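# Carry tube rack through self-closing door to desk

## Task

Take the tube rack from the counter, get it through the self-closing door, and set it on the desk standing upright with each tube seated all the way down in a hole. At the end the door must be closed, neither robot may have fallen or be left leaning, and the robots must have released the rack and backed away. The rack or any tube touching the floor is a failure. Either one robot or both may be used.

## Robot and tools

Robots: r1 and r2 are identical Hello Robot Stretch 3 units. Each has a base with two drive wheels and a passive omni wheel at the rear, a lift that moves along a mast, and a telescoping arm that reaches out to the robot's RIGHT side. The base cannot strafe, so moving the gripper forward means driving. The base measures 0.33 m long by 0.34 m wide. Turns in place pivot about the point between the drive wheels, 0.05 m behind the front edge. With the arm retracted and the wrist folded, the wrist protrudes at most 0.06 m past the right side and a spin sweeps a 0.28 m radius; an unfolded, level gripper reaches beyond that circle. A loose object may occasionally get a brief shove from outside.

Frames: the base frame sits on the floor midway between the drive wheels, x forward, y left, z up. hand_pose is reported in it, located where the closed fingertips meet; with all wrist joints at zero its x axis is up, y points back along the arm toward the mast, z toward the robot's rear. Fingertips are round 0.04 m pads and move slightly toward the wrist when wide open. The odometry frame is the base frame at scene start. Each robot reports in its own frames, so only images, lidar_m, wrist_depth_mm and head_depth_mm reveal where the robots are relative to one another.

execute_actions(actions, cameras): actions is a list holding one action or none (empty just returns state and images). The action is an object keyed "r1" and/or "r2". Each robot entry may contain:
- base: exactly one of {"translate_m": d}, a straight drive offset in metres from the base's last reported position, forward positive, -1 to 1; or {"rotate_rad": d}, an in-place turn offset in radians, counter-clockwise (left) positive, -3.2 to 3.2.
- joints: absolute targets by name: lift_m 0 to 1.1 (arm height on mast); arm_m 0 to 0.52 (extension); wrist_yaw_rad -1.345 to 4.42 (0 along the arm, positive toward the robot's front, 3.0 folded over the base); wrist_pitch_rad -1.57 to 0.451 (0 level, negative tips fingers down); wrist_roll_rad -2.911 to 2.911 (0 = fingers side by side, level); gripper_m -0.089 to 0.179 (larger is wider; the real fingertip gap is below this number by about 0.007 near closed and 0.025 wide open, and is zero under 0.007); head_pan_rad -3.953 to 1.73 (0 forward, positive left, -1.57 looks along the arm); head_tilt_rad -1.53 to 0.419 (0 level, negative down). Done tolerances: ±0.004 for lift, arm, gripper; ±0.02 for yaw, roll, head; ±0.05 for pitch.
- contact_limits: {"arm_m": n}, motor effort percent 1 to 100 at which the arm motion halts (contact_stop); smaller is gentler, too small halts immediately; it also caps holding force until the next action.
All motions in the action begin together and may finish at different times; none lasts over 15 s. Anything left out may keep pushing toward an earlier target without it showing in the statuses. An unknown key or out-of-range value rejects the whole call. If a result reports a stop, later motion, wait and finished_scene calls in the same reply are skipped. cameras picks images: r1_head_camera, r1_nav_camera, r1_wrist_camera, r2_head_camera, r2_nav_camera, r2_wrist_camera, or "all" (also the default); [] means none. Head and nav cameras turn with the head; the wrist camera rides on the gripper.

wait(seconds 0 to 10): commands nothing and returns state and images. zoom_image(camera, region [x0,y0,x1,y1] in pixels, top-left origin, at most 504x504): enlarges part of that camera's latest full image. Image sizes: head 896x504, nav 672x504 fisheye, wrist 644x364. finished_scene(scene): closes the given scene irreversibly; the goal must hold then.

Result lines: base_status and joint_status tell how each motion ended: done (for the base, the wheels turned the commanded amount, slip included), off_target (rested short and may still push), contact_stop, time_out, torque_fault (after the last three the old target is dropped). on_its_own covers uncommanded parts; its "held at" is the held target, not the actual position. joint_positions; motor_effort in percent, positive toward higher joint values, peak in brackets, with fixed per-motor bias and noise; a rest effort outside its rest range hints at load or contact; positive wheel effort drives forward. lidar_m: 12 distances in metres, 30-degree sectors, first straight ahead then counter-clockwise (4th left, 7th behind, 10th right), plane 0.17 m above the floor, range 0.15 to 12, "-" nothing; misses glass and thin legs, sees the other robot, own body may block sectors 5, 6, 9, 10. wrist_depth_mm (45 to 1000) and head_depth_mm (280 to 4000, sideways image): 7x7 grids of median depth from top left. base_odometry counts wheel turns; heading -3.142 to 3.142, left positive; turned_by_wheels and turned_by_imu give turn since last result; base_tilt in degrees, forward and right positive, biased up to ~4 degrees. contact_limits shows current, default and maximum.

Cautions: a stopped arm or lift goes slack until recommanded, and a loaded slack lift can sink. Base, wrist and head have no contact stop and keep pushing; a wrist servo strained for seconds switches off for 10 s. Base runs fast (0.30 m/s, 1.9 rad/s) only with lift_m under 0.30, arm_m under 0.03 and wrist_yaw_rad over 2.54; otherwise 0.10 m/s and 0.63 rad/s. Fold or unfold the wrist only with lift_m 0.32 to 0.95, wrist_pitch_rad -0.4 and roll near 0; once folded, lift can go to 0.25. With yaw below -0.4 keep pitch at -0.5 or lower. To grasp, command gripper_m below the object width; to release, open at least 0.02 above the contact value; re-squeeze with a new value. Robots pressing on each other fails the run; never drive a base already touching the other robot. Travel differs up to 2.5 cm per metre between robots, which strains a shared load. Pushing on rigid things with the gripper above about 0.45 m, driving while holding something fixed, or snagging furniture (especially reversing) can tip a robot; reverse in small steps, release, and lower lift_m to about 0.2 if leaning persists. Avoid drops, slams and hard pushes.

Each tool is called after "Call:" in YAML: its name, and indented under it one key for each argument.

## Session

Call:
execute_actions:
  actions: []

Scene clock: 0.00 s.
r1.base_odometry: x=+0.000 y=+0.000 heading=+0.000 (m, m, rad; r1's odometry frame)
r1.turned_by_wheels: +0.000 (rad since the last result)
r1.turned_by_imu: +0.000 (rad since the last result)
r1.base_tilt: forward=-0.6 right=-1.0 (deg)
r1.lidar_m: 1.77 2.32 1.59 1.36 0.95 0.89 0.91 0.85 0.80 0.82 1.07 1.72
r1.head_depth_mm: 1650 1654 1651 1651 1646 1647 1648 / 1727 1735 1740 1738 1735 1728 1738 / 1819 1838 1841 1830 1838 1836 1830 / 1893 1933 1941 1939 1938 1951 1939 / 1989 2064 2073 2075 2072 2062 2031 / 2007 2205 2197 2208 2204 2216 2166 / 2008 2369 2360 2361 2363 2367 2152
r1.base_status: not commanded
r1.joint_positions: lift_m=+0.556 arm_m=+0.003 wrist_yaw_rad=+3.125 wrist_pitch_rad=-0.319 wrist_roll_rad=+0.002 gripper_m=+0.037 head_pan_rad=+0.020 head_tilt_rad=-0.006
r1.joint_status: not commanded
r1.motor_effort: left_wheel=+0 right_wheel=+0 lift_m=+27 arm_m=-1 wrist_yaw_rad=+0 wrist_pitch_rad=+5 wrist_roll_rad=+0 gripper_m=+0 head_pan_rad=-1 head_tilt_rad=+1 (%)
r1.hand_pose: x=-0.0173 y=+0.0881 z=+0.5913 quat_wxyz=(+0.119, +0.699, +0.106, +0.697) (m; r1's base frame)
r1.wrist_depth_mm: 740 898 - - - - - / 751 928 - - - - - / 764 955 - - - - - / 785 - - - - - - / 798 - - - - - - / 822 932 - 929 927 898 893 / 764 800 - 777 772 740 754
r2.base_odometry: x=+0.000 y=+0.000 heading=+0.000 (m, m, rad; r2's odometry frame)
r2.turned_by_wheels: +0.000 (rad since the last result)
r2.turned_by_imu: +0.000 (rad since the last result)
r2.base_tilt: forward=+1.0 right=+2.3 (deg)
r2.lidar_m: 2.03 1.99 1.00 0.76 0.76 0.79 0.65 0.64 0.68 0.97 1.50 2.54
r2.head_depth_mm: 1771 2522 2629 2641 2677 2690 2127 / 1775 2417 2445 2449 2470 2494 2102 / 1803 2282 2318 2335 2328 2369 2105 / 1817 2163 2176 2181 2201 2223 2079 / 1831 2046 2047 2065 2082 2085 2047 / 1846 1935 1939 1960 1967 1986 1957 / 1803 1842 1854 1845 1875 1879 1860
r2.base_status: not commanded
r2.joint_positions: lift_m=+0.408 arm_m=+0.003 wrist_yaw_rad=+3.026 wrist_pitch_rad=-0.323 wrist_roll_rad=+0.006 gripper_m=+0.037 head_pan_rad=+0.008 head_tilt_rad=-0.012
r2.joint_status: not commanded
r2.motor_effort: left_wheel=-1 right_wheel=+0 lift_m=+33 arm_m=+0 wrist_yaw_rad=+0 wrist_pitch_rad=+5 wrist_roll_rad=+0 gripper_m=+0 head_pan_rad=-1 head_tilt_rad=+2 (%)
r2.hand_pose: x=+0.0058 y=+0.0861 z=+0.4423 quat_wxyz=(+0.154, +0.705, +0.073, +0.688) (m; r2's base frame)
r2.wrist_depth_mm: 552 - 724 804 939 - - / 583 623 768 878 - - - / 606 654 820 908 - - - / 650 700 891 - - - - / 687 804 937 968 917 951 938 / 747 742 - 746 767 731 742 / 624 620 - 628 595 607 624
pictures: r1_head_camera (sideways: a quarter turn clockwise sets it upright), r1_nav_camera (sideways: a quarter turn counterclockwise sets it upright), r1_wrist_camera, r2_head_camera (sideways: a quarter turn clockwise sets it upright), r2_nav_camera (sideways: a quarter turn counterclockwise sets it upright), r2_wrist_camera
Images, in order (width x height): r1_head_camera 896x504, r1_nav_camera 672x504, r1_wrist_camera 644x364, r2_head_camera 896x504, r2_nav_camera 672x504, r2_wrist_camera 644x364.

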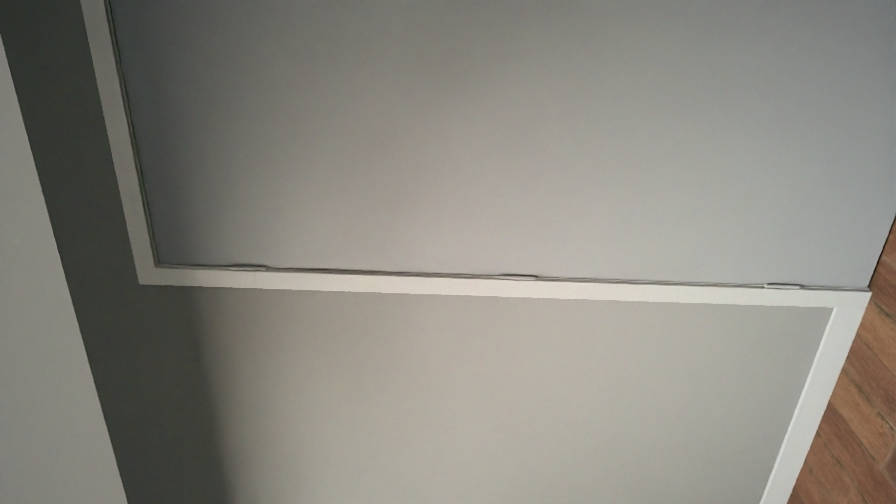

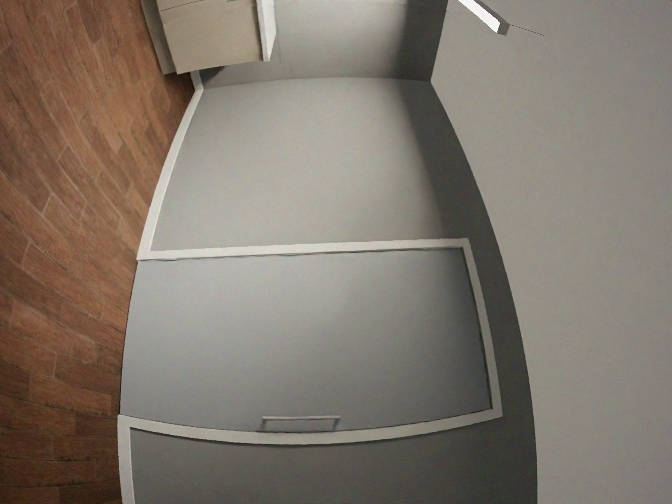

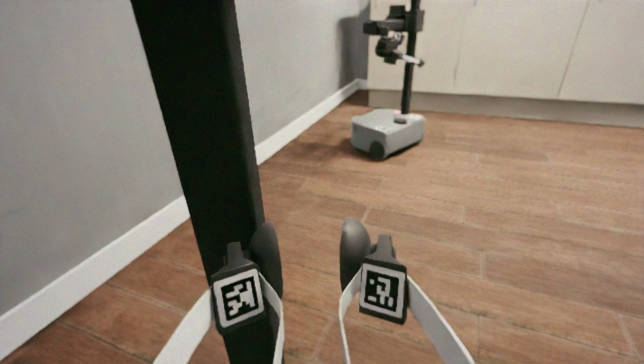

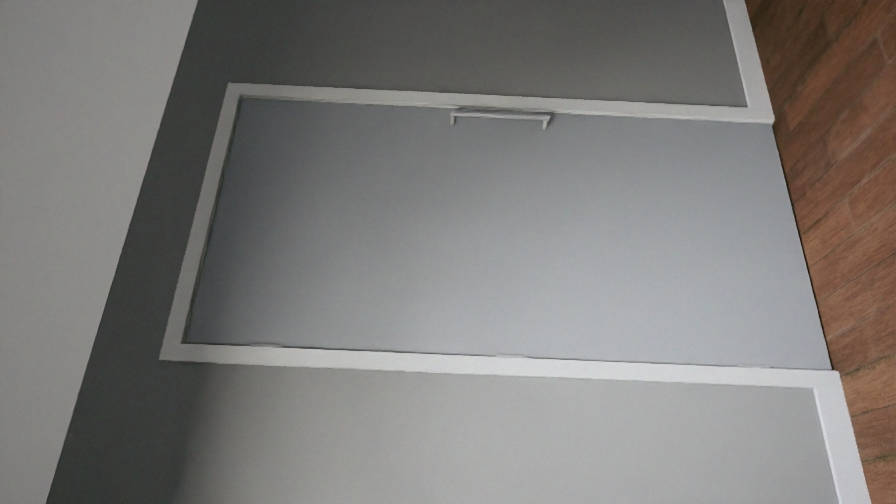

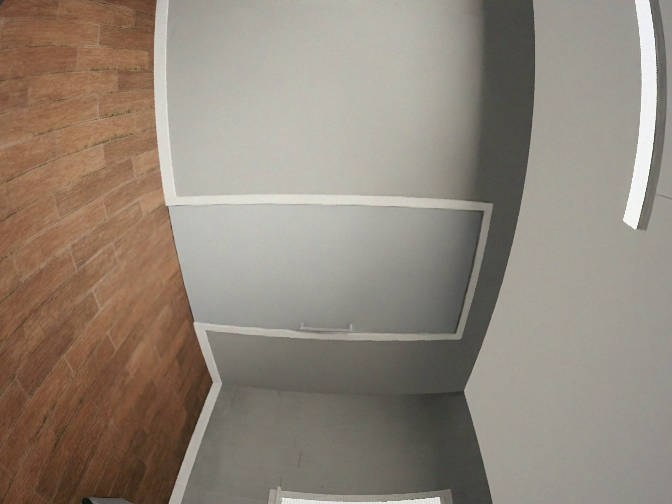

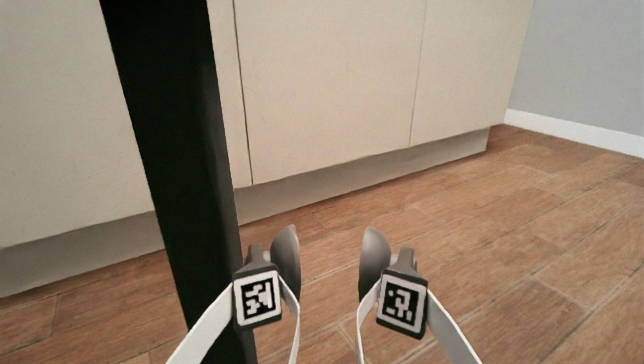

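Call:
execute_actions:
  actions:
    - {"r1": {"joints": {"head_pan_rad": 1.3, "head_tilt_rad": -0.35}}, "r2": {"joints": {"head_pan_rad": 1.6, "head_tilt_rad": -0.5}}}
  cameras: ["r1_head_camera", "r1_nav_camera", "r2_head_camera", "r2_nav_camera"]

Scene clock: 70.30 s.
r1.base_odometry: x=+0.000 y=+0.000 heading=+0.000 (m, m, rad; r1's odometry frame)
r1.turned_by_wheels: +0.000 (rad since the last result)
r1.turned_by_imu: +0.001 (rad since the last result)
r1.base_tilt: forward=-0.7 right=-1.1 (deg)
r1.lidar_m: 1.77 2.32 1.59 1.37 0.95 0.89 0.91 0.85 0.80 0.82 1.07 1.72
r1.head_depth_mm: 2508 2653 2531 2362 2486 1866 1475 / 2568 2706 2513 2421 2511 1863 1466 / 2603 2749 2438 2479 2517 1852 1468 / 2671 2827 2426 1897 1981 1783 1463 / 2638 2826 2880 2925 2485 1838 1459 / 2035 2098 2198 2306 2257 1838 1455 / 1617 1682 1739 1805 1878 1760 1442
r1.base_status: not commanded
r1.joint_positions: lift_m=+0.556 arm_m=+0.003 wrist_yaw_rad=+3.125 wrist_pitch_rad=-0.319 wrist_roll_rad=+0.002 gripper_m=+0.037 head_pan_rad=+1.293 head_tilt_rad=-0.345
r1.joint_status: all done
r1.motor_effort: left_wheel=+0(1) right_wheel=+0(0) lift_m=+27(27) arm_m=-1(1) wrist_yaw_rad=+0(0) wrist_pitch_rad=+4(5) wrist_roll_rad=+0(0) gripper_m=+0(0) head_pan_rad=+3(53) head_tilt_rad=-2(22) (%)
r1.hand_pose: x=-0.0173 y=+0.0881 z=+0.5913 quat_wxyz=(+0.119, +0.699, +0.106, +0.697) (m; r1's base frame)
r1.wrist_depth_mm: 733 860 - - - - - / 758 916 - - - - - / 763 949 - - - - - / 778 - - - - - - / 798 - - - - - - / 812 918 - 900 907 890 884 / 770 782 - 773 762 746 745
r2.base_odometry: x=+0.000 y=+0.000 heading=+0.000 (m, m, rad; r2's odometry frame)
r2.turned_by_wheels: +0.000 (rad since the last result)
r2.turned_by_imu: +0.001 (rad since the last result)
r2.base_tilt: forward=+1.1 right=+2.2 (deg)
r2.lidar_m: 2.03 1.99 1.00 0.76 0.75 0.79 0.65 0.64 0.68 0.97 1.50 2.54
r2.head_depth_mm: 1437 1594 1300 1092 1275 1484 1286 / 1354 1504 1387 1020 1174 1425 1281 / 1292 1423 1376 964 1083 1262 1273 / 1240 1357 1348 921 1011 1168 1273 / 1185 1295 1327 867 933 1083 1236 / 1132 1232 1286 834 886 1007 1170 / 1083 1184 1234 800 831 935 1076
r2.base_status: not commanded
r2.joint_positions: lift_m=+0.408 arm_m=+0.003 wrist_yaw_rad=+3.026 wrist_pitch_rad=-0.323 wrist_roll_rad=+0.006 gripper_m=+0.037 head_pan_rad=+1.593 head_tilt_rad=-0.494
r2.joint_status: all done
r2.motor_effort: left_wheel=+0(0) right_wheel=+0(0) lift_m=+33(33) arm_m=+0(0) wrist_yaw_rad=+1(0) wrist_pitch_rad=+5(5) wrist_roll_rad=+0(0) gripper_m=+0(0) head_pan_rad=+4(57) head_tilt_rad=-5(39) (%)
r2.hand_pose: x=+0.0058 y=+0.0861 z=+0.4423 quat_wxyz=(+0.154, +0.705, +0.073, +0.688) (m; r2's base frame)
r2.wrist_depth_mm: 548 - 712 803 954 - - / 584 626 763 870 - - - / 599 657 826 917 - - - / 633 715 861 - - - - / 703 795 923 949 937 933 905 / 706 727 - 734 758 741 760 / 618 614 - 620 609 620 605
pictures: r1_head_camera (sideways: a quarter turn clockwise sets it upright), r1_nav_camera (sideways: a quarter turn counterclockwise sets it upright), r2_head_camera (sideways: a quarter turn clockwise sets it upright), r2_nav_camera (sideways: a quarter turn counterclockwise sets it upright)
Images, in order (width x height): r1_head_camera 896x504, r1_nav_camera 672x504, r2_head_camera 896x504, r2_nav_camera 672x504.

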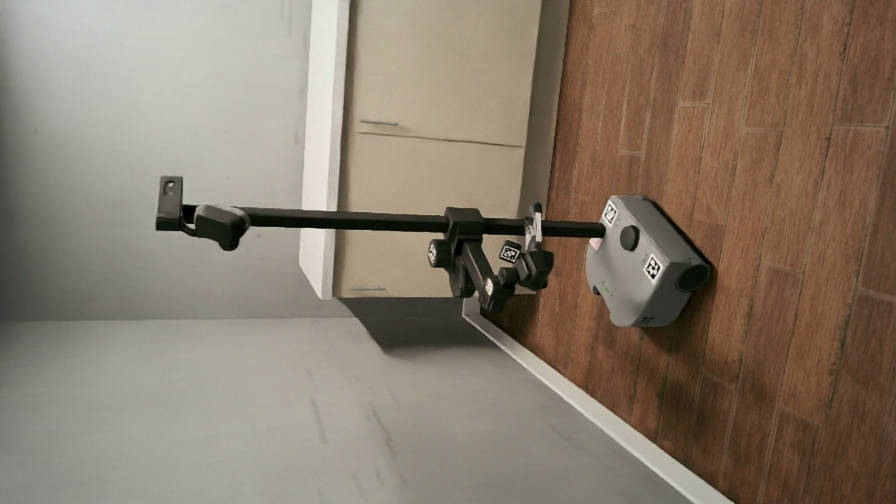

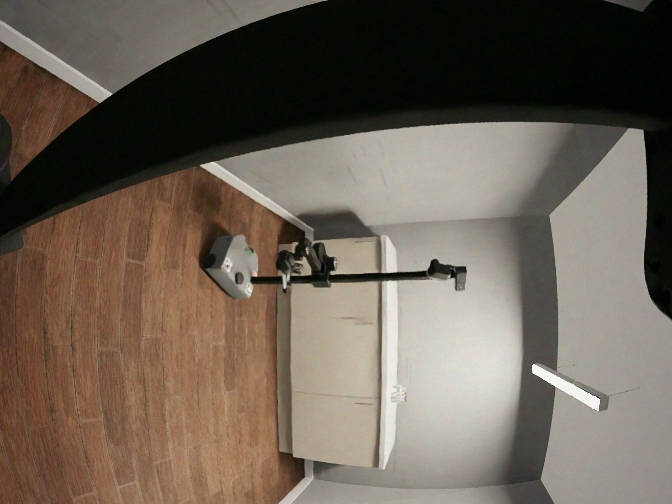

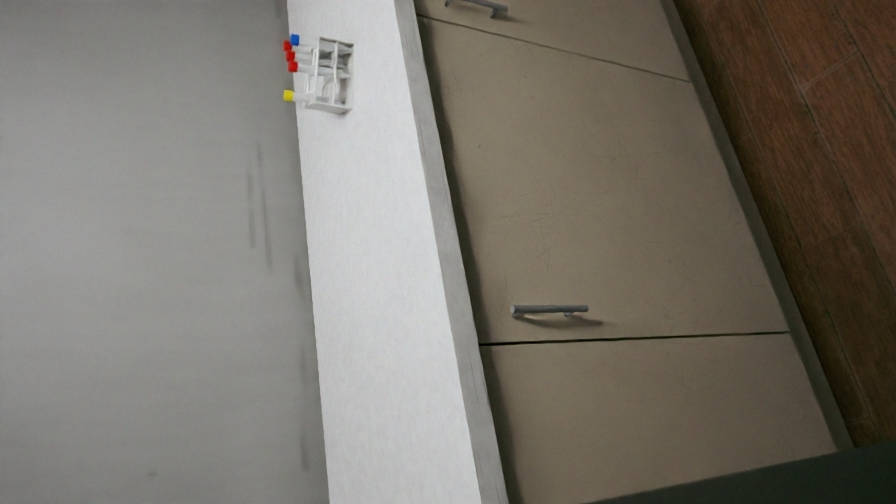

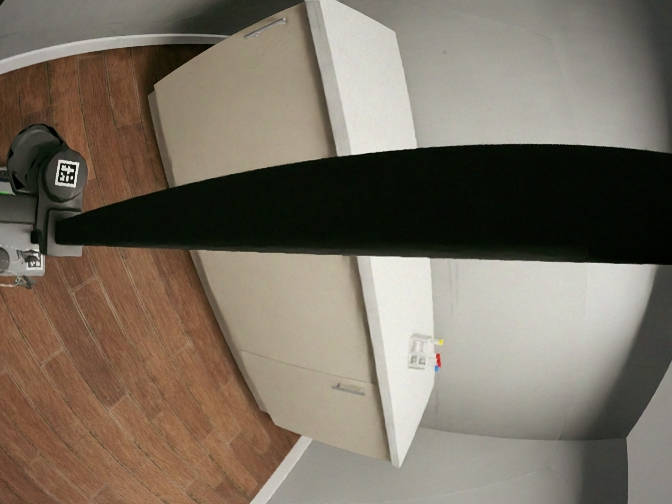

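Call:
zoom_image:
  camera: "r2_head_camera"
  region: [240, 0, 440, 150]

Region (240, 0, 440, 150) of r2_head_camera's 896x504 image, scaled by 2.520, with more detail than that image has; it fills the top 378 rows of this view, and the rest is white.

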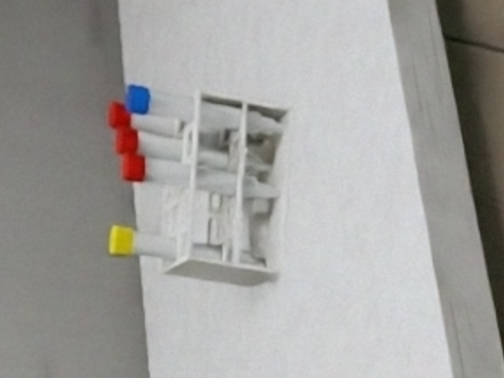

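Call:
execute_actions:
  actions:
    - {"r1": {"base": {"rotate_rad": 0.12}, "joints": {"lift_m": 0.28, "head_pan_rad": 0.0, "head_tilt_rad": -0.3}}, "r2": {"base": {"rotate_rad": 0.785}, "joints": {"lift_m": 0.28, "head_pan_rad": 0.0, "head_tilt_rad": -0.3}}}
  cameras: ["r1_head_camera", "r2_head_camera"]

Scene clock: 193.63 s.
r1.base_odometry: x=+0.000 y=+0.000 heading=+0.120 (m, m, rad; r1's odometry frame)
r1.turned_by_wheels: +0.120 (rad since the last result)
r1.turned_by_imu: +0.120 (rad since the last result)
r1.base_tilt: forward=-0.7 right=-1.1 (deg)
r1.lidar_m: 1.83 2.41 1.59 1.21 0.92 0.89 0.94 0.82 0.80 0.84 1.21 1.72
r1.head_depth_mm: 1524 1595 1677 1757 1861 1890 1525 / 1618 1700 1784 1887 1985 1948 1514 / 1713 1799 1908 2030 2149 1926 1510 / 1844 1948 2069 2184 2300 1928 1511 / 1975 2087 2233 2394 2481 1923 1498 / 2138 2266 2436 2616 2649 1906 1496 / 2325 2479 2682 2946 2620 1913 1487
r1.base_status: done
r1.joint_positions: lift_m=+0.280 arm_m=+0.003 wrist_yaw_rad=+3.125 wrist_pitch_rad=-0.319 wrist_roll_rad=+0.002 gripper_m=+0.037 head_pan_rad=+0.007 head_tilt_rad=-0.310
r1.joint_status: all done
r1.motor_effort: left_wheel=-3(9) right_wheel=+3(7) lift_m=+19(20) arm_m=-1(1) wrist_yaw_rad=+0(0) wrist_pitch_rad=+5(4) wrist_roll_rad=+0(0) gripper_m=+0(0) head_pan_rad=-5(54) head_tilt_rad=+4(8) (%)
r1.hand_pose: x=-0.0173 y=+0.0880 z=+0.3158 quat_wxyz=(+0.119, +0.699, +0.107, +0.697) (m; r1's base frame)
r1.wrist_depth_mm: 697 809 - - - - - / 699 856 - - - - - / 731 865 - - - - - / 753 857 - 878 860 848 824 / 706 687 - 681 662 659 651 / 571 563 - 553 553 544 531 / 479 486 - - 462 456 454
r2.base_odometry: x=+0.000 y=+0.000 heading=+0.785 (m, m, rad; r2's odometry frame)
r2.turned_by_wheels: +0.785 (rad since the last result)
r2.turned_by_imu: +0.778 (rad since the last result)
r2.base_tilt: forward=+1.0 right=+2.2 (deg)
r2.lidar_m: 1.35 0.83 0.74 0.75 0.72 0.64 0.64 0.77 1.45 1.50 2.22 1.99
r2.head_depth_mm: 1625 1715 1812 1907 2012 1902 1478 / 1685 1778 1870 1980 2098 1888 1470 / 1759 1841 1945 2076 2193 1879 1465 / 1813 1910 2026 2150 2283 1874 1460 / 1877 2005 2124 2228 2340 1860 1453 / 1948 2080 2208 1474 1477 1614 1443 / 1871 1958 2031 1259 1213 1268 1348
r2.base_status: done
r2.joint_positions: lift_m=+0.280 arm_m=+0.003 wrist_yaw_rad=+3.026 wrist_pitch_rad=-0.324 wrist_roll_rad=+0.006 gripper_m=+0.037 head_pan_rad=+0.007 head_tilt_rad=-0.310
r2.joint_status: all done
r2.motor_effort: left_wheel=-3(10) right_wheel=+4(13) lift_m=+25(26) arm_m=+0(0) wrist_yaw_rad=+1(0) wrist_pitch_rad=+5(5) wrist_roll_rad=+0(0) gripper_m=+0(1) head_pan_rad=-5(55) head_tilt_rad=+6(28) (%)
r2.hand_pose: x=+0.0058 y=+0.0860 z=+0.3146 quat_wxyz=(+0.155, +0.705, +0.073, +0.688) (m; r2's base frame)
r2.wrist_depth_mm: 588 - - 717 663 649 604 / 590 717 - 764 710 669 656 / 611 720 - 808 757 728 675 / 612 759 916 908 854 832 787 / 626 711 738 733 712 709 731 / 566 569 - 578 590 561 576 / 470 477 - 492 466 486 482
pictures: r1_head_camera (sideways: a quarter turn clockwise sets it upright), r2_head_camera (sideways: a quarter turn clockwise sets it upright)
Images, in order (width x height): r1_head_camera 896x504, r2_head_camera 896x504.

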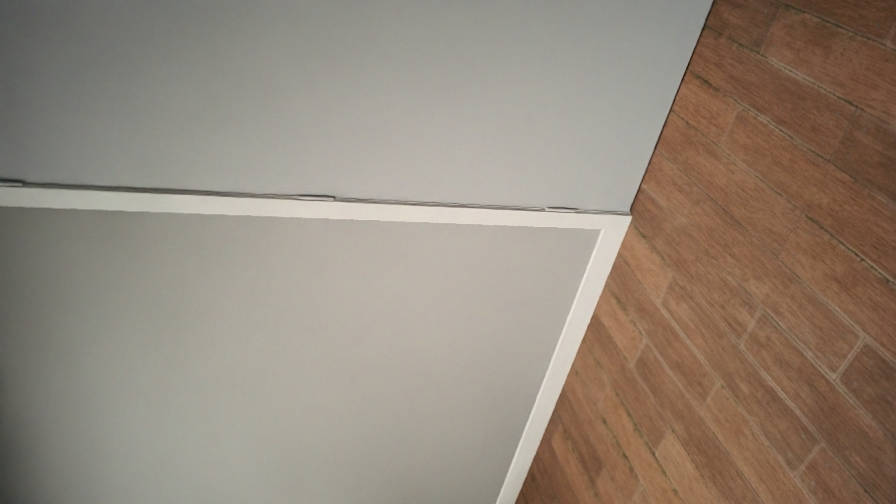

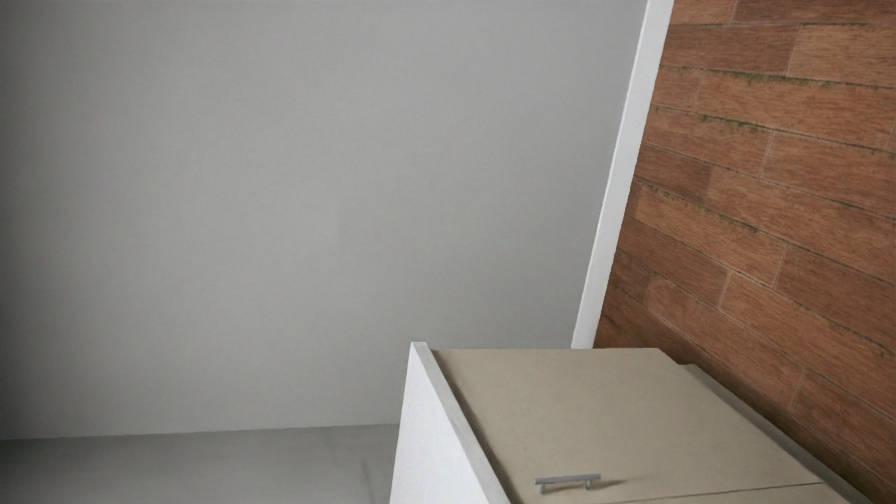

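Call:
execute_actions:
  actions:
    - {"r1": {"base": {"translate_m": 1.0}, "joints": {"head_tilt_rad": -0.1}}, "r2": {"base": {"translate_m": 1.0}}}
  cameras: []

Call:
execute_actions:
  actions:
    - {"r1": {"base": {"translate_m": 0.45}}, "r2": {"base": {"translate_m": 0.45}}}
  cameras: ["r1_head_camera", "r2_head_camera", "r1_nav_camera", "r2_nav_camera"]

Scene clock: 244.63 s.
r1.base_odometry: x=+0.993 y=+0.119 heading=+0.120 (m, m, rad; r1's odometry frame)
r1.turned_by_wheels: +0.000 (rad since the last result)
r1.turned_by_imu: +0.006 (rad since the last result)
r1.base_tilt: forward=-0.7 right=-1.1 (deg)
r1.lidar_m: 0.94 1.35 1.36 1.90 1.77 1.73 1.83 1.39 1.35 1.20 0.92 0.90
r1.head_depth_mm: 811 826 838 854 867 883 895 / 863 879 894 910 926 944 960 / 910 923 943 958 981 1002 1031 / 989 1008 1027 1050 1074 1093 1117 / 1066 1093 1115 1141 1164 1193 1215 / 1157 1185 1207 1238 1275 1303 1339 / 1268 1301 1332 1368 1410 1442 1485
r1.base_status: done
r1.joint_positions: lift_m=+0.280 arm_m=+0.003 wrist_yaw_rad=+3.125 wrist_pitch_rad=-0.319 wrist_roll_rad=+0.002 gripper_m=+0.037 head_pan_rad=+0.007 head_tilt_rad=-0.111
r1.joint_status: all done
r1.motor_effort: left_wheel=-4(9) right_wheel=+3(9) lift_m=+19(20) arm_m=-1(1) wrist_yaw_rad=+0(0) wrist_pitch_rad=+5(5) wrist_roll_rad=+0(0) gripper_m=+0(0) head_pan_rad=-4(4) head_tilt_rad=+5(20) (%)
r1.hand_pose: x=-0.0173 y=+0.0880 z=+0.3158 quat_wxyz=(+0.119, +0.699, +0.107, +0.697) (m; r1's base frame)
r1.wrist_depth_mm: - - - - - - - / - - - - - - - / - - - - - - - / 918 922 - 872 855 848 834 / 714 695 - 676 682 654 654 / 565 568 - 552 563 544 537 / 481 492 - - 462 458 453
r2.base_odometry: x=+0.708 y=+0.707 heading=+0.785 (m, m, rad; r2's odometry frame)
r2.turned_by_wheels: +0.000 (rad since the last result)
r2.turned_by_imu: +0.007 (rad since the last result)
r2.base_tilt: forward=+1.0 right=+2.3 (deg)
r2.lidar_m: 1.04 0.48 0.43 0.43 0.51 0.97 1.59 1.92 1.28 1.35 1.16 1.04
r2.head_depth_mm: 832 873 921 972 1028 1093 1171 / 857 904 955 1009 1073 1144 1226 / 891 940 992 1054 1124 1205 1287 / 920 976 1035 1100 1175 1260 1340 / 960 1016 1080 1154 1234 1323 1396 / 997 1058 1127 1209 1304 1404 1439 / 1040 1109 1181 1271 1362 1465 1387
r2.base_status: done
r2.joint_positions: lift_m=+0.280 arm_m=+0.003 wrist_yaw_rad=+3.026 wrist_pitch_rad=-0.324 wrist_roll_rad=+0.006 gripper_m=+0.037 head_pan_rad=+0.007 head_tilt_rad=-0.309
r2.joint_status: not commanded
r2.motor_effort: left_wheel=-3(6) right_wheel=+4(13) lift_m=+26(26) arm_m=+0(1) wrist_yaw_rad=+0(0) wrist_pitch_rad=+5(5) wrist_roll_rad=+0(0) gripper_m=-1(0) head_pan_rad=-4(5) head_tilt_rad=+6(6) (%)
r2.hand_pose: x=+0.0058 y=+0.0860 z=+0.3146 quat_wxyz=(+0.155, +0.705, +0.073, +0.688) (m; r2's base frame)
r2.wrist_depth_mm: 521 - 447 427 404 378 358 / 580 550 486 458 428 398 385 / 623 587 514 483 454 430 396 / 781 718 560 532 483 466 425 / 726 725 680 643 595 543 508 / 569 566 - 568 577 568 539 / 481 476 - 493 459 471 472
pictures: none
No camera images: the call's "cameras" was empty. Leave "cameras" out to get every camera's image.

Scene clock: 247.87 s.
r1.base_odometry: x=+1.440 y=+0.173 heading=+0.120 (m, m, rad; r1's odometry frame)
r1.turned_by_wheels: +0.000 (rad since the last result)
r1.turned_by_imu: +0.003 (rad since the last result)
r1.base_tilt: forward=-0.6 right=-1.0 (deg)
r1.lidar_m: 0.54 0.79 1.25 1.64 2.16 2.11 2.15 1.63 1.60 0.70 0.53 0.52
r1.head_depth_mm: 453 459 468 475 484 491 498 / 468 475 486 497 506 514 529 / 513 524 533 543 553 565 559 / 551 561 574 584 597 608 622 / 595 606 620 634 647 662 678 / 645 659 674 691 708 726 746 / 707 723 742 760 781 804 828
r1.base_status: done
r1.joint_positions: lift_m=+0.280 arm_m=+0.003 wrist_yaw_rad=+3.125 wrist_pitch_rad=-0.319 wrist_roll_rad=+0.002 gripper_m=+0.037 head_pan_rad=+0.007 head_tilt_rad=-0.111
r1.joint_status: not commanded
r1.motor_effort: left_wheel=-4(8) right_wheel=+3(10) lift_m=+20(19) arm_m=-1(0) wrist_yaw_rad=+0(0) wrist_pitch_rad=+5(5) wrist_roll_rad=+0(0) gripper_m=+0(0) head_pan_rad=-4(3) head_tilt_rad=+4(4) (%)
r1.hand_pose: x=-0.0173 y=+0.0880 z=+0.3158 quat_wxyz=(+0.119, +0.699, +0.107, +0.697) (m; r1's base frame)
r1.wrist_depth_mm: - - - - - - - / - - - - - - - / - - - - - - - / 901 894 - 883 862 850 834 / 699 696 - 684 670 660 650 / 568 567 - 557 556 533 541 / 478 494 - - 459 463 458
r2.base_odometry: x=+1.026 y=+1.025 heading=+0.785 (m, m, rad; r2's odometry frame)
r2.turned_by_wheels: +0.000 (rad since the last result)
r2.turned_by_imu: +0.003 (rad since the last result)
r2.base_tilt: forward=+1.0 right=+2.3 (deg)
r2.lidar_m: 0.62 0.75 0.28 0.28 0.34 0.64 2.02 2.44 1.18 1.10 0.68 0.61
r2.head_depth_mm: 473 497 523 551 585 622 662 / 489 514 543 575 610 651 696 / 507 533 565 599 638 681 733 / 526 555 589 626 667 717 773 / 547 578 614 656 701 756 819 / 568 603 643 689 736 800 870 / 593 630 673 723 781 846 925
r2.base_status: done
r2.joint_positions: lift_m=+0.280 arm_m=+0.003 wrist_yaw_rad=+3.026 wrist_pitch_rad=-0.324 wrist_roll_rad=+0.006 gripper_m=+0.037 head_pan_rad=+0.007 head_tilt_rad=-0.309
r2.joint_status: not commanded
r2.motor_effort: left_wheel=-3(7) right_wheel=+4(14) lift_m=+26(26) arm_m=+0(0) wrist_yaw_rad=+0(0) wrist_pitch_rad=+5(5) wrist_roll_rad=+0(0) gripper_m=+0(1) head_pan_rad=-5(4) head_tilt_rad=+6(5) (%)
r2.hand_pose: x=+0.0058 y=+0.0860 z=+0.3146 quat_wxyz=(+0.155, +0.705, +0.073, +0.688) (m; r2's base frame)
r2.wrist_depth_mm: 366 - 310 296 276 749 700 / 390 378 339 313 295 803 758 / 434 408 360 339 315 845 821 / 473 444 383 364 345 893 842 / 619 575 414 392 370 726 707 / 573 573 - 511 578 574 568 / 477 478 - 496 461 476 484
pictures: r1_head_camera (sideways: a quarter turn clockwise sets it upright), r1_nav_camera (sideways: a quarter turn counterclockwise sets it upright), r2_head_camera (sideways: a quarter turn clockwise sets it upright), r2_nav_camera (sideways: a quarter turn counterclockwise sets it upright)
Images, in order (width x height): r1_head_camera 896x504, r1_nav_camera 672x504, r2_head_camera 896x504, r2_nav_camera 672x504.

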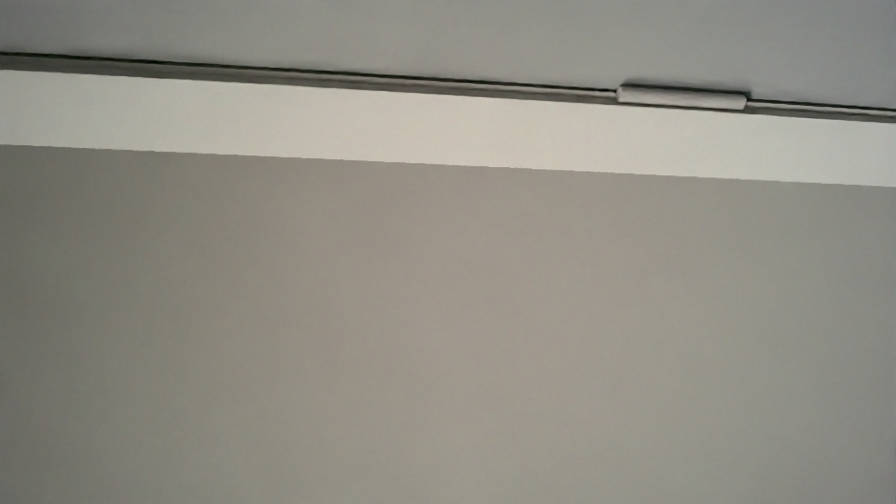

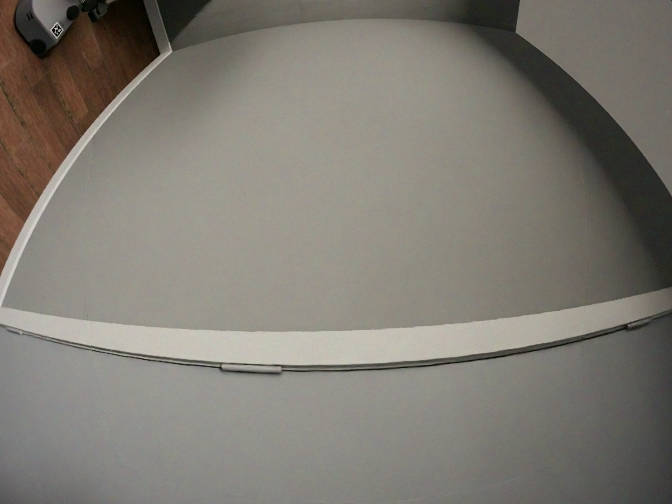

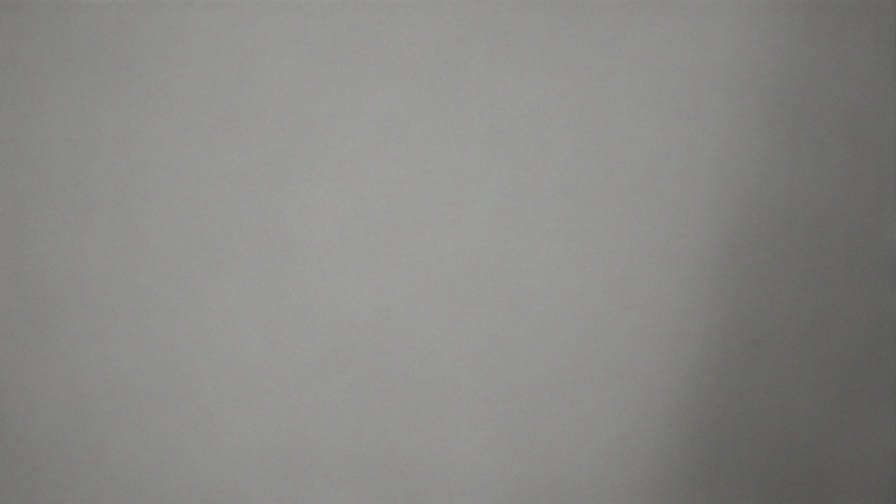

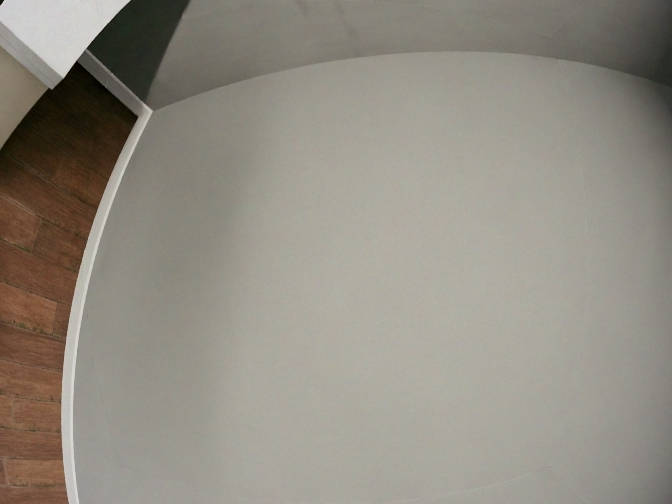

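Call:
execute_actions:
  actions:
    - {"r1": {"base": {"translate_m": 0.12}}, "r2": {"base": {"rotate_rad": 2.83}}}
  cameras: []

Scene clock: 291.50 s.
r1.base_odometry: x=+1.559 y=+0.187 heading=+0.119 (m, m, rad; r1's odometry frame)
r1.turned_by_wheels: +0.000 (rad since the last result)
r1.turned_by_imu: +0.001 (rad since the last result)
r1.base_tilt: forward=-0.5 right=-1.1 (deg)
r1.lidar_m: 0.43 0.63 1.06 1.58 2.25 2.21 2.24 1.70 1.33 0.56 0.43 0.42
r1.head_depth_mm: 347 356 362 370 378 383 390 / 366 372 379 385 392 399 406 / 404 412 420 428 436 444 453 / 434 443 451 461 471 480 490 / 469 478 488 500 511 522 534 / 509 520 532 545 558 572 588 / 557 571 585 601 615 633 652
r1.base_status: done
r1.joint_positions: lift_m=+0.280 arm_m=+0.003 wrist_yaw_rad=+3.125 wrist_pitch_rad=-0.319 wrist_roll_rad=+0.002 gripper_m=+0.037 head_pan_rad=+0.007 head_tilt_rad=-0.111
r1.joint_status: not commanded
r1.motor_effort: left_wheel=-4(13) right_wheel=+3(11) lift_m=+20(19) arm_m=+0(1) wrist_yaw_rad=+0(0) wrist_pitch_rad=+4(5) wrist_roll_rad=+0(0) gripper_m=+0(0) head_pan_rad=-4(5) head_tilt_rad=+4(4) (%)
r1.hand_pose: x=-0.0173 y=+0.0880 z=+0.3158 quat_wxyz=(+0.119, +0.699, +0.107, +0.697) (m; r1's base frame)
r1.wrist_depth_mm: - - - - - - - / - - - - - - - / - - - - - - - / 920 908 - 871 864 861 829 / 711 695 - 689 679 654 655 / 569 557 - 557 555 542 532 / 478 487 - - 464 458 456
r2.base_odometry: x=+1.026 y=+1.025 heading=-2.669 (m, m, rad; r2's odometry frame)
r2.turned_by_wheels: +2.830 (rad since the last result)
r2.turned_by_imu: +2.802 (rad since the last result)
r2.base_tilt: forward=+1.1 right=+2.3 (deg)
r2.lidar_m: 1.16 2.11 2.92 1.12 0.85 0.63 0.61 0.64 0.89 0.28 0.29 0.41
r2.head_depth_mm: 1707 1808 1915 1392 868 784 760 / 1717 1812 1924 1508 1221 1165 1117 / 1717 1821 1947 2047 2195 1812 1457 / 1713 1824 1937 2068 2239 1872 1453 / 1725 1832 1948 2082 2217 1847 1449 / 1738 1837 1964 2096 2222 1845 1435 / 1741 1856 1951 2102 2243 1824 1435
r2.base_status: done
r2.joint_positions: lift_m=+0.280 arm_m=+0.003 wrist_yaw_rad=+3.026 wrist_pitch_rad=-0.324 wrist_roll_rad=+0.006 gripper_m=+0.037 head_pan_rad=+0.007 head_tilt_rad=-0.309
r2.joint_status: not commanded
r2.motor_effort: left_wheel=-3(10) right_wheel=+4(14) lift_m=+26(25) arm_m=-1(1) wrist_yaw_rad=+0(1) wrist_pitch_rad=+5(5) wrist_roll_rad=+0(0) gripper_m=+0(0) head_pan_rad=-5(4) head_tilt_rad=+6(6) (%)
r2.hand_pose: x=+0.0058 y=+0.0859 z=+0.3146 quat_wxyz=(+0.155, +0.705, +0.073, +0.688) (m; r2's base frame)
r2.wrist_depth_mm: 788 - - - - - - / 792 - - - - - - / 752 - - - - - - / 759 919 937 954 948 959 958 / 667 721 750 723 702 712 715 / 576 578 - 572 580 564 576 / 473 481 - 488 459 475 482
pictures: none
No camera images: the call's "cameras" was empty. Leave "cameras" out to get every camera's image.

Call:
execute_actions:
  actions:
    - {"r1": {"base": {"rotate_rad": -0.89}, "joints": {"lift_m": 0.9, "wrist_pitch_rad": -0.4}}, "r2": {"joints": {"lift_m": 0.9, "wrist_pitch_rad": -0.4, "head_pan_rad": -1.0, "head_tilt_rad": -0.5}}}
  cameras: ["r2_head_camera"]

Scene clock: 309.77 s.
r1.base_odometry: x=+1.559 y=+0.187 heading=-0.770 (m, m, rad; r1's odometry frame)
r1.turned_by_wheels: -0.890 (rad since the last result)
r1.turned_by_imu: -0.880 (rad since the last result)
r1.base_tilt: forward=-0.6 right=-1.1 (deg)
r1.lidar_m: 0.42 0.42 0.47 0.78 1.58 1.68 2.22 2.21 1.98 1.67 0.91 0.50
r1.head_depth_mm: 401 412 423 435 448 462 479 / 387 398 409 420 432 446 459 / 376 385 395 406 417 429 442 / 365 373 383 393 403 415 426 / 354 362 371 380 390 401 411 / 344 351 360 369 378 388 398 / 334 342 350 358 367 376 385
r1.base_status: done
r1.joint_positions: lift_m=+0.900 arm_m=+0.003 wrist_yaw_rad=+3.125 wrist_pitch_rad=-0.412 wrist_roll_rad=+0.002 gripper_m=+0.037 head_pan_rad=+0.007 head_tilt_rad=-0.111
r1.joint_status: all done
r1.motor_effort: left_wheel=+3(13) right_wheel=-2(8) lift_m=+33(36) arm_m=-1(0) wrist_yaw_rad=+0(0) wrist_pitch_rad=+4(3) wrist_roll_rad=+0(0) gripper_m=+0(1) head_pan_rad=-4(4) head_tilt_rad=+5(4) (%)
r1.hand_pose: x=-0.0174 y=+0.0774 z=+0.9137 quat_wxyz=(+0.151, +0.694, +0.139, +0.690) (m; r1's base frame)
r1.wrist_depth_mm: - - - - 668 480 375 / - - - - 700 494 384 / - - - - 753 515 382 / - - - - 793 540 402 / - - - - 818 572 421 / - - - - 797 591 442 / - - - - - 601 454
r2.base_odometry: x=+1.026 y=+1.025 heading=-2.669 (m, m, rad; r2's odometry frame)
r2.turned_by_wheels: +0.000 (rad since the last result)
r2.turned_by_imu: +0.001 (rad since the last result)
r2.base_tilt: forward=+1.0 right=+2.3 (deg)
r2.lidar_m: 1.16 2.10 2.92 1.05 0.86 0.63 0.61 0.64 0.89 0.28 0.29 0.41
r2.head_depth_mm: 736 788 847 849 605 470 395 / 783 843 911 842 602 468 393 / 833 903 983 834 597 465 402 / 893 967 1061 825 594 463 479 / 960 1048 1130 775 589 472 555 / 1039 1144 1219 697 586 507 658 / 1132 1264 1292 801 581 639 809
r2.base_status: not commanded
r2.joint_positions: lift_m=+0.900 arm_m=+0.003 wrist_yaw_rad=+3.026 wrist_pitch_rad=-0.413 wrist_roll_rad=+0.006 gripper_m=+0.037 head_pan_rad=-0.993 head_tilt_rad=-0.494
r2.joint_status: all done
r2.motor_effort: left_wheel=-3(3) right_wheel=+4(4) lift_m=+40(42) arm_m=-1(1) wrist_yaw_rad=+1(0) wrist_pitch_rad=+5(4) wrist_roll_rad=+0(0) gripper_m=+1(0) head_pan_rad=-5(60) head_tilt_rad=-4(24) (%)
r2.hand_pose: x=+0.0046 y=+0.0757 z=+0.9134 quat_wxyz=(+0.185, +0.701, +0.105, +0.681) (m; r2's base frame)
r2.wrist_depth_mm: 782 - - - - - - / 742 - - - - - - / 783 - - - - - - / 752 - - - - - - / 742 - - - - - - / 742 - - - - - - / 714 - - - - - -
pictures: r2_head_camera (sideways: a quarter turn clockwise sets it upright)
Images, in order (width x height): r2_head_camera 896x504.

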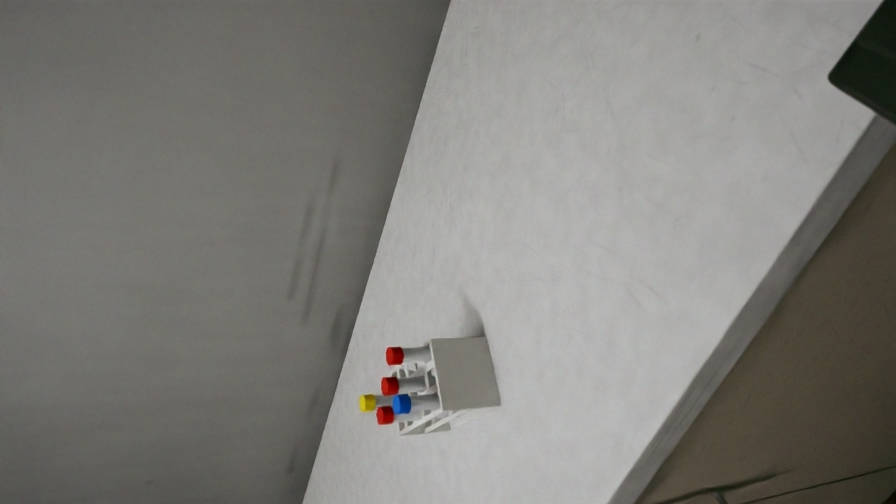

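Call:
execute_actions:
  actions:
    - {"r1": {"base": {"rotate_rad": 0.087}, "joints": {"wrist_yaw_rad": 1.3}}, "r2": {"joints": {"wrist_yaw_rad": 1.57}}}
  cameras: []

Scene clock: 365.33 s.
r1.base_odometry: x=+1.559 y=+0.187 heading=-0.684 (m, m, rad; r1's odometry frame)
r1.turned_by_wheels: +0.087 (rad since the last result)
r1.turned_by_imu: +0.087 (rad since the last result)
r1.base_tilt: forward=-0.6 right=-1.1 (deg)
r1.lidar_m: 0.42 0.42 0.50 0.90 1.64 1.77 2.21 2.22 1.88 1.67 0.78 0.47
r1.head_depth_mm: 379 389 399 410 422 434 448 / 371 381 391 401 412 424 436 / 363 372 382 392 402 413 425 / 355 364 374 383 393 403 415 / 348 357 366 375 384 395 406 / 341 350 358 367 376 386 395 / 335 343 351 359 368 377 387
r1.base_status: done
r1.joint_positions: lift_m=+0.900 arm_m=+0.003 wrist_yaw_rad=+1.304 wrist_pitch_rad=-0.412 wrist_roll_rad=+0.002 gripper_m=+0.037 head_pan_rad=+0.007 head_tilt_rad=-0.111
r1.joint_status: all done
r1.motor_effort: left_wheel=-4(6) right_wheel=+3(5) lift_m=+34(33) arm_m=-1(0) wrist_yaw_rad=-4(5) wrist_pitch_rad=+4(4) wrist_roll_rad=+0(0) gripper_m=+0(0) head_pan_rad=-4(4) head_tilt_rad=+4(4) (%)
r1.hand_pose: x=+0.1957 y=-0.2073 z=+0.9137 quat_wxyz=(+0.638, +0.535, -0.463, +0.304) (m; r1's base frame)
r1.wrist_depth_mm: 276 303 345 401 471 562 743 / 292 325 373 429 520 645 859 / 308 348 402 473 580 732 - / 330 373 435 521 659 869 - / 354 401 460 578 765 - - / 378 437 495 640 981 - - / 406 476 617 772 - - -
r2.base_odometry: x=+1.026 y=+1.025 heading=-2.669 (m, m, rad; r2's odometry frame)
r2.turned_by_wheels: +0.000 (rad since the last result)
r2.turned_by_imu: +0.001 (rad since the last result)
r2.base_tilt: forward=+1.0 right=+2.3 (deg)
r2.lidar_m: 1.17 2.10 2.93 1.05 0.85 0.63 0.61 0.64 0.89 0.28 0.29 0.40
r2.head_depth_mm: 736 789 849 851 606 471 384 / 782 840 910 842 601 468 383 / 833 901 980 836 598 466 394 / 889 968 1058 824 592 463 449 / 962 1050 1131 774 589 472 545 / 1032 1146 1215 696 586 506 644 / 1131 1261 1293 803 580 640 806
r2.base_status: not commanded
r2.joint_positions: lift_m=+0.900 arm_m=+0.003 wrist_yaw_rad=+1.572 wrist_pitch_rad=-0.413 wrist_roll_rad=+0.006 gripper_m=+0.037 head_pan_rad=-0.993 head_tilt_rad=-0.494
r2.joint_status: all done
r2.motor_effort: left_wheel=-4(3) right_wheel=+4(4) lift_m=+40(40) arm_m=-1(1) wrist_yaw_rad=-1(4) wrist_pitch_rad=+5(5) wrist_roll_rad=+0(0) gripper_m=-1(0) head_pan_rad=-5(5) head_tilt_rad=-4(5) (%)
r2.hand_pose: x=+0.2036 y=-0.1476 z=+0.9134 quat_wxyz=(+0.591, +0.593, -0.388, +0.385) (m; r2's base frame)
r2.wrist_depth_mm: - - - - - - 366 / - - - - 575 511 369 / - - - - 556 328 319 / - - - - 537 249 235 / - - - - 461 208 186 / - - - - 397 245 154 / - - - - 631 247 139
pictures: none
No camera images: the call's "cameras" was empty. Leave "cameras" out to get every camera's image.

Call:
execute_actions:
  actions:
    - {"r1": {"joints": {"wrist_pitch_rad": 0.0, "arm_m": 0.47, "gripper_m": 0.15, "lift_m": 0.95, "head_pan_rad": -1.0, "head_tilt_rad": -0.3}}, "r2": {"joints": {"wrist_pitch_rad": 0.0, "arm_m": 0.285, "gripper_m": 0.15, "lift_m": 0.85}}}
  cameras: ["r1_wrist_camera", "r2_wrist_camera", "r1_head_camera"]

Scene clock: 376.40 s.
r1.base_odometry: x=+1.559 y=+0.187 heading=-0.684 (m, m, rad; r1's odometry frame)
r1.turned_by_wheels: +0.000 (rad since the last result)
r1.turned_by_imu: +0.001 (rad since the last result)
r1.base_tilt: forward=-0.6 right=-1.1 (deg)
r1.lidar_m: 0.42 0.42 0.50 0.90 1.64 1.77 2.21 2.21 1.88 1.67 0.78 0.47
r1.head_depth_mm: 1401 1467 1534 1621 1720 1797 1540 / 1448 1521 1607 1705 1804 1866 1530 / 1248 1366 1497 1661 1809 1857 1534 / 946 1009 1081 1159 1264 1378 1442 / 764 803 850 899 946 1015 1092 / 639 666 698 732 769 807 851 / 548 570 592 615 642 668 699
r1.base_status: not commanded
r1.joint_positions: lift_m=+0.950 arm_m=+0.470 wrist_yaw_rad=+1.301 wrist_pitch_rad=-0.024 wrist_roll_rad=+0.002 gripper_m=+0.150 head_pan_rad=-0.993 head_tilt_rad=-0.296
r1.joint_status: all done
r1.motor_effort: left_wheel=-4(4) right_wheel=+3(3) lift_m=+33(34) arm_m=+4(6) wrist_yaw_rad=-1(4) wrist_pitch_rad=+8(8) wrist_roll_rad=+0(0) gripper_m=+0(80) head_pan_rad=-4(54) head_tilt_rad=-1(17) (%)
r1.hand_pose: x=+0.2250 y=-0.6828 z=+1.0582 quat_wxyz=(+0.568, +0.435, -0.558, +0.421) (m; r1's base frame)
r1.wrist_depth_mm: 358 400 442 507 620 747 791 / 366 406 453 526 638 785 806 / 374 417 463 539 658 819 814 / 382 428 485 550 685 855 845 / 392 432 497 568 707 920 857 / 399 - 511 593 741 - 883 / 393 469 531 607 774 973 856
r2.base_odometry: x=+1.026 y=+1.025 heading=-2.669 (m, m, rad; r2's odometry frame)
r2.turned_by_wheels: +0.000 (rad since the last result)
r2.turned_by_imu: +0.001 (rad since the last result)
r2.base_tilt: forward=+1.0 right=+2.3 (deg)
r2.lidar_m: 1.16 2.11 2.91 1.05 0.85 0.63 0.61 0.64 0.89 0.28 0.29 0.41
r2.head_depth_mm: 734 787 847 850 659 454 384 / 782 841 910 840 601 468 382 / 834 900 980 833 599 465 401 / 892 969 1058 826 618 463 480 / 958 1052 1132 774 589 472 555 / 1038 1141 1214 695 585 505 657 / 1131 1263 1292 803 582 639 807
r2.base_status: not commanded
r2.joint_positions: lift_m=+0.850 arm_m=+0.285 wrist_yaw_rad=+1.570 wrist_pitch_rad=-0.022 wrist_roll_rad=+0.006 gripper_m=+0.150 head_pan_rad=-0.993 head_tilt_rad=-0.494
r2.joint_status: all done
r2.motor_effort: left_wheel=-3(3) right_wheel=+4(4) lift_m=+26(33) arm_m=+5(6) wrist_yaw_rad=-1(3) wrist_pitch_rad=+8(8) wrist_roll_rad=+0(0) gripper_m=+0(99) head_pan_rad=-4(5) head_tilt_rad=-4(4) (%)
r2.hand_pose: x=+0.2343 y=-0.4298 z=+0.9593 quat_wxyz=(+0.504, +0.507, -0.496, +0.493) (m; r2's base frame)
r2.wrist_depth_mm: - - - - - 901 576 / - - - - - 868 566 / - - - - - 852 569 / - - - 534 491 758 532 / - - 361 363 366 370 367 / - - 238 239 243 - 245 / - 169 178 180 180 171 181
pictures: r1_head_camera (sideways: a quarter turn clockwise sets it upright), r1_wrist_camera, r2_wrist_camera
Images, in order (width x height): r1_head_camera 896x504, r1_wrist_camera 644x364, r2_wrist_camera 644x364.

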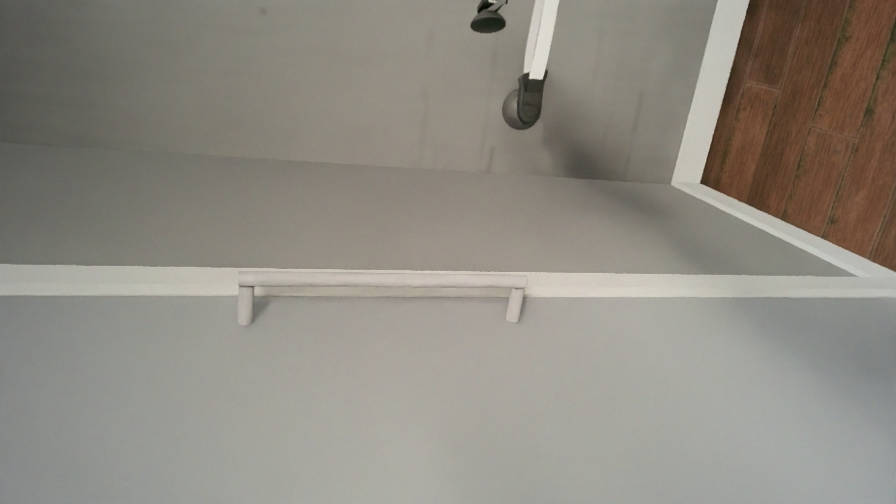

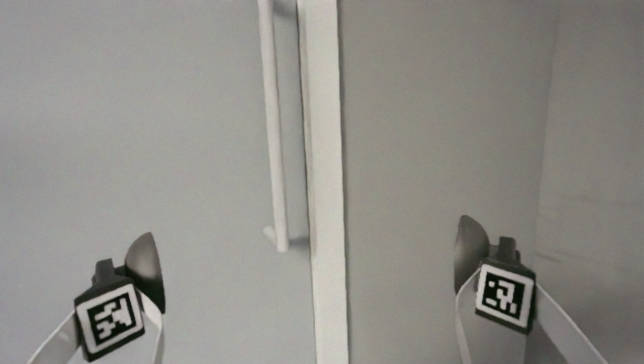

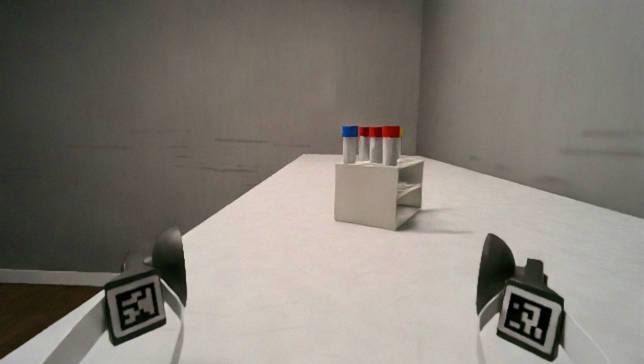

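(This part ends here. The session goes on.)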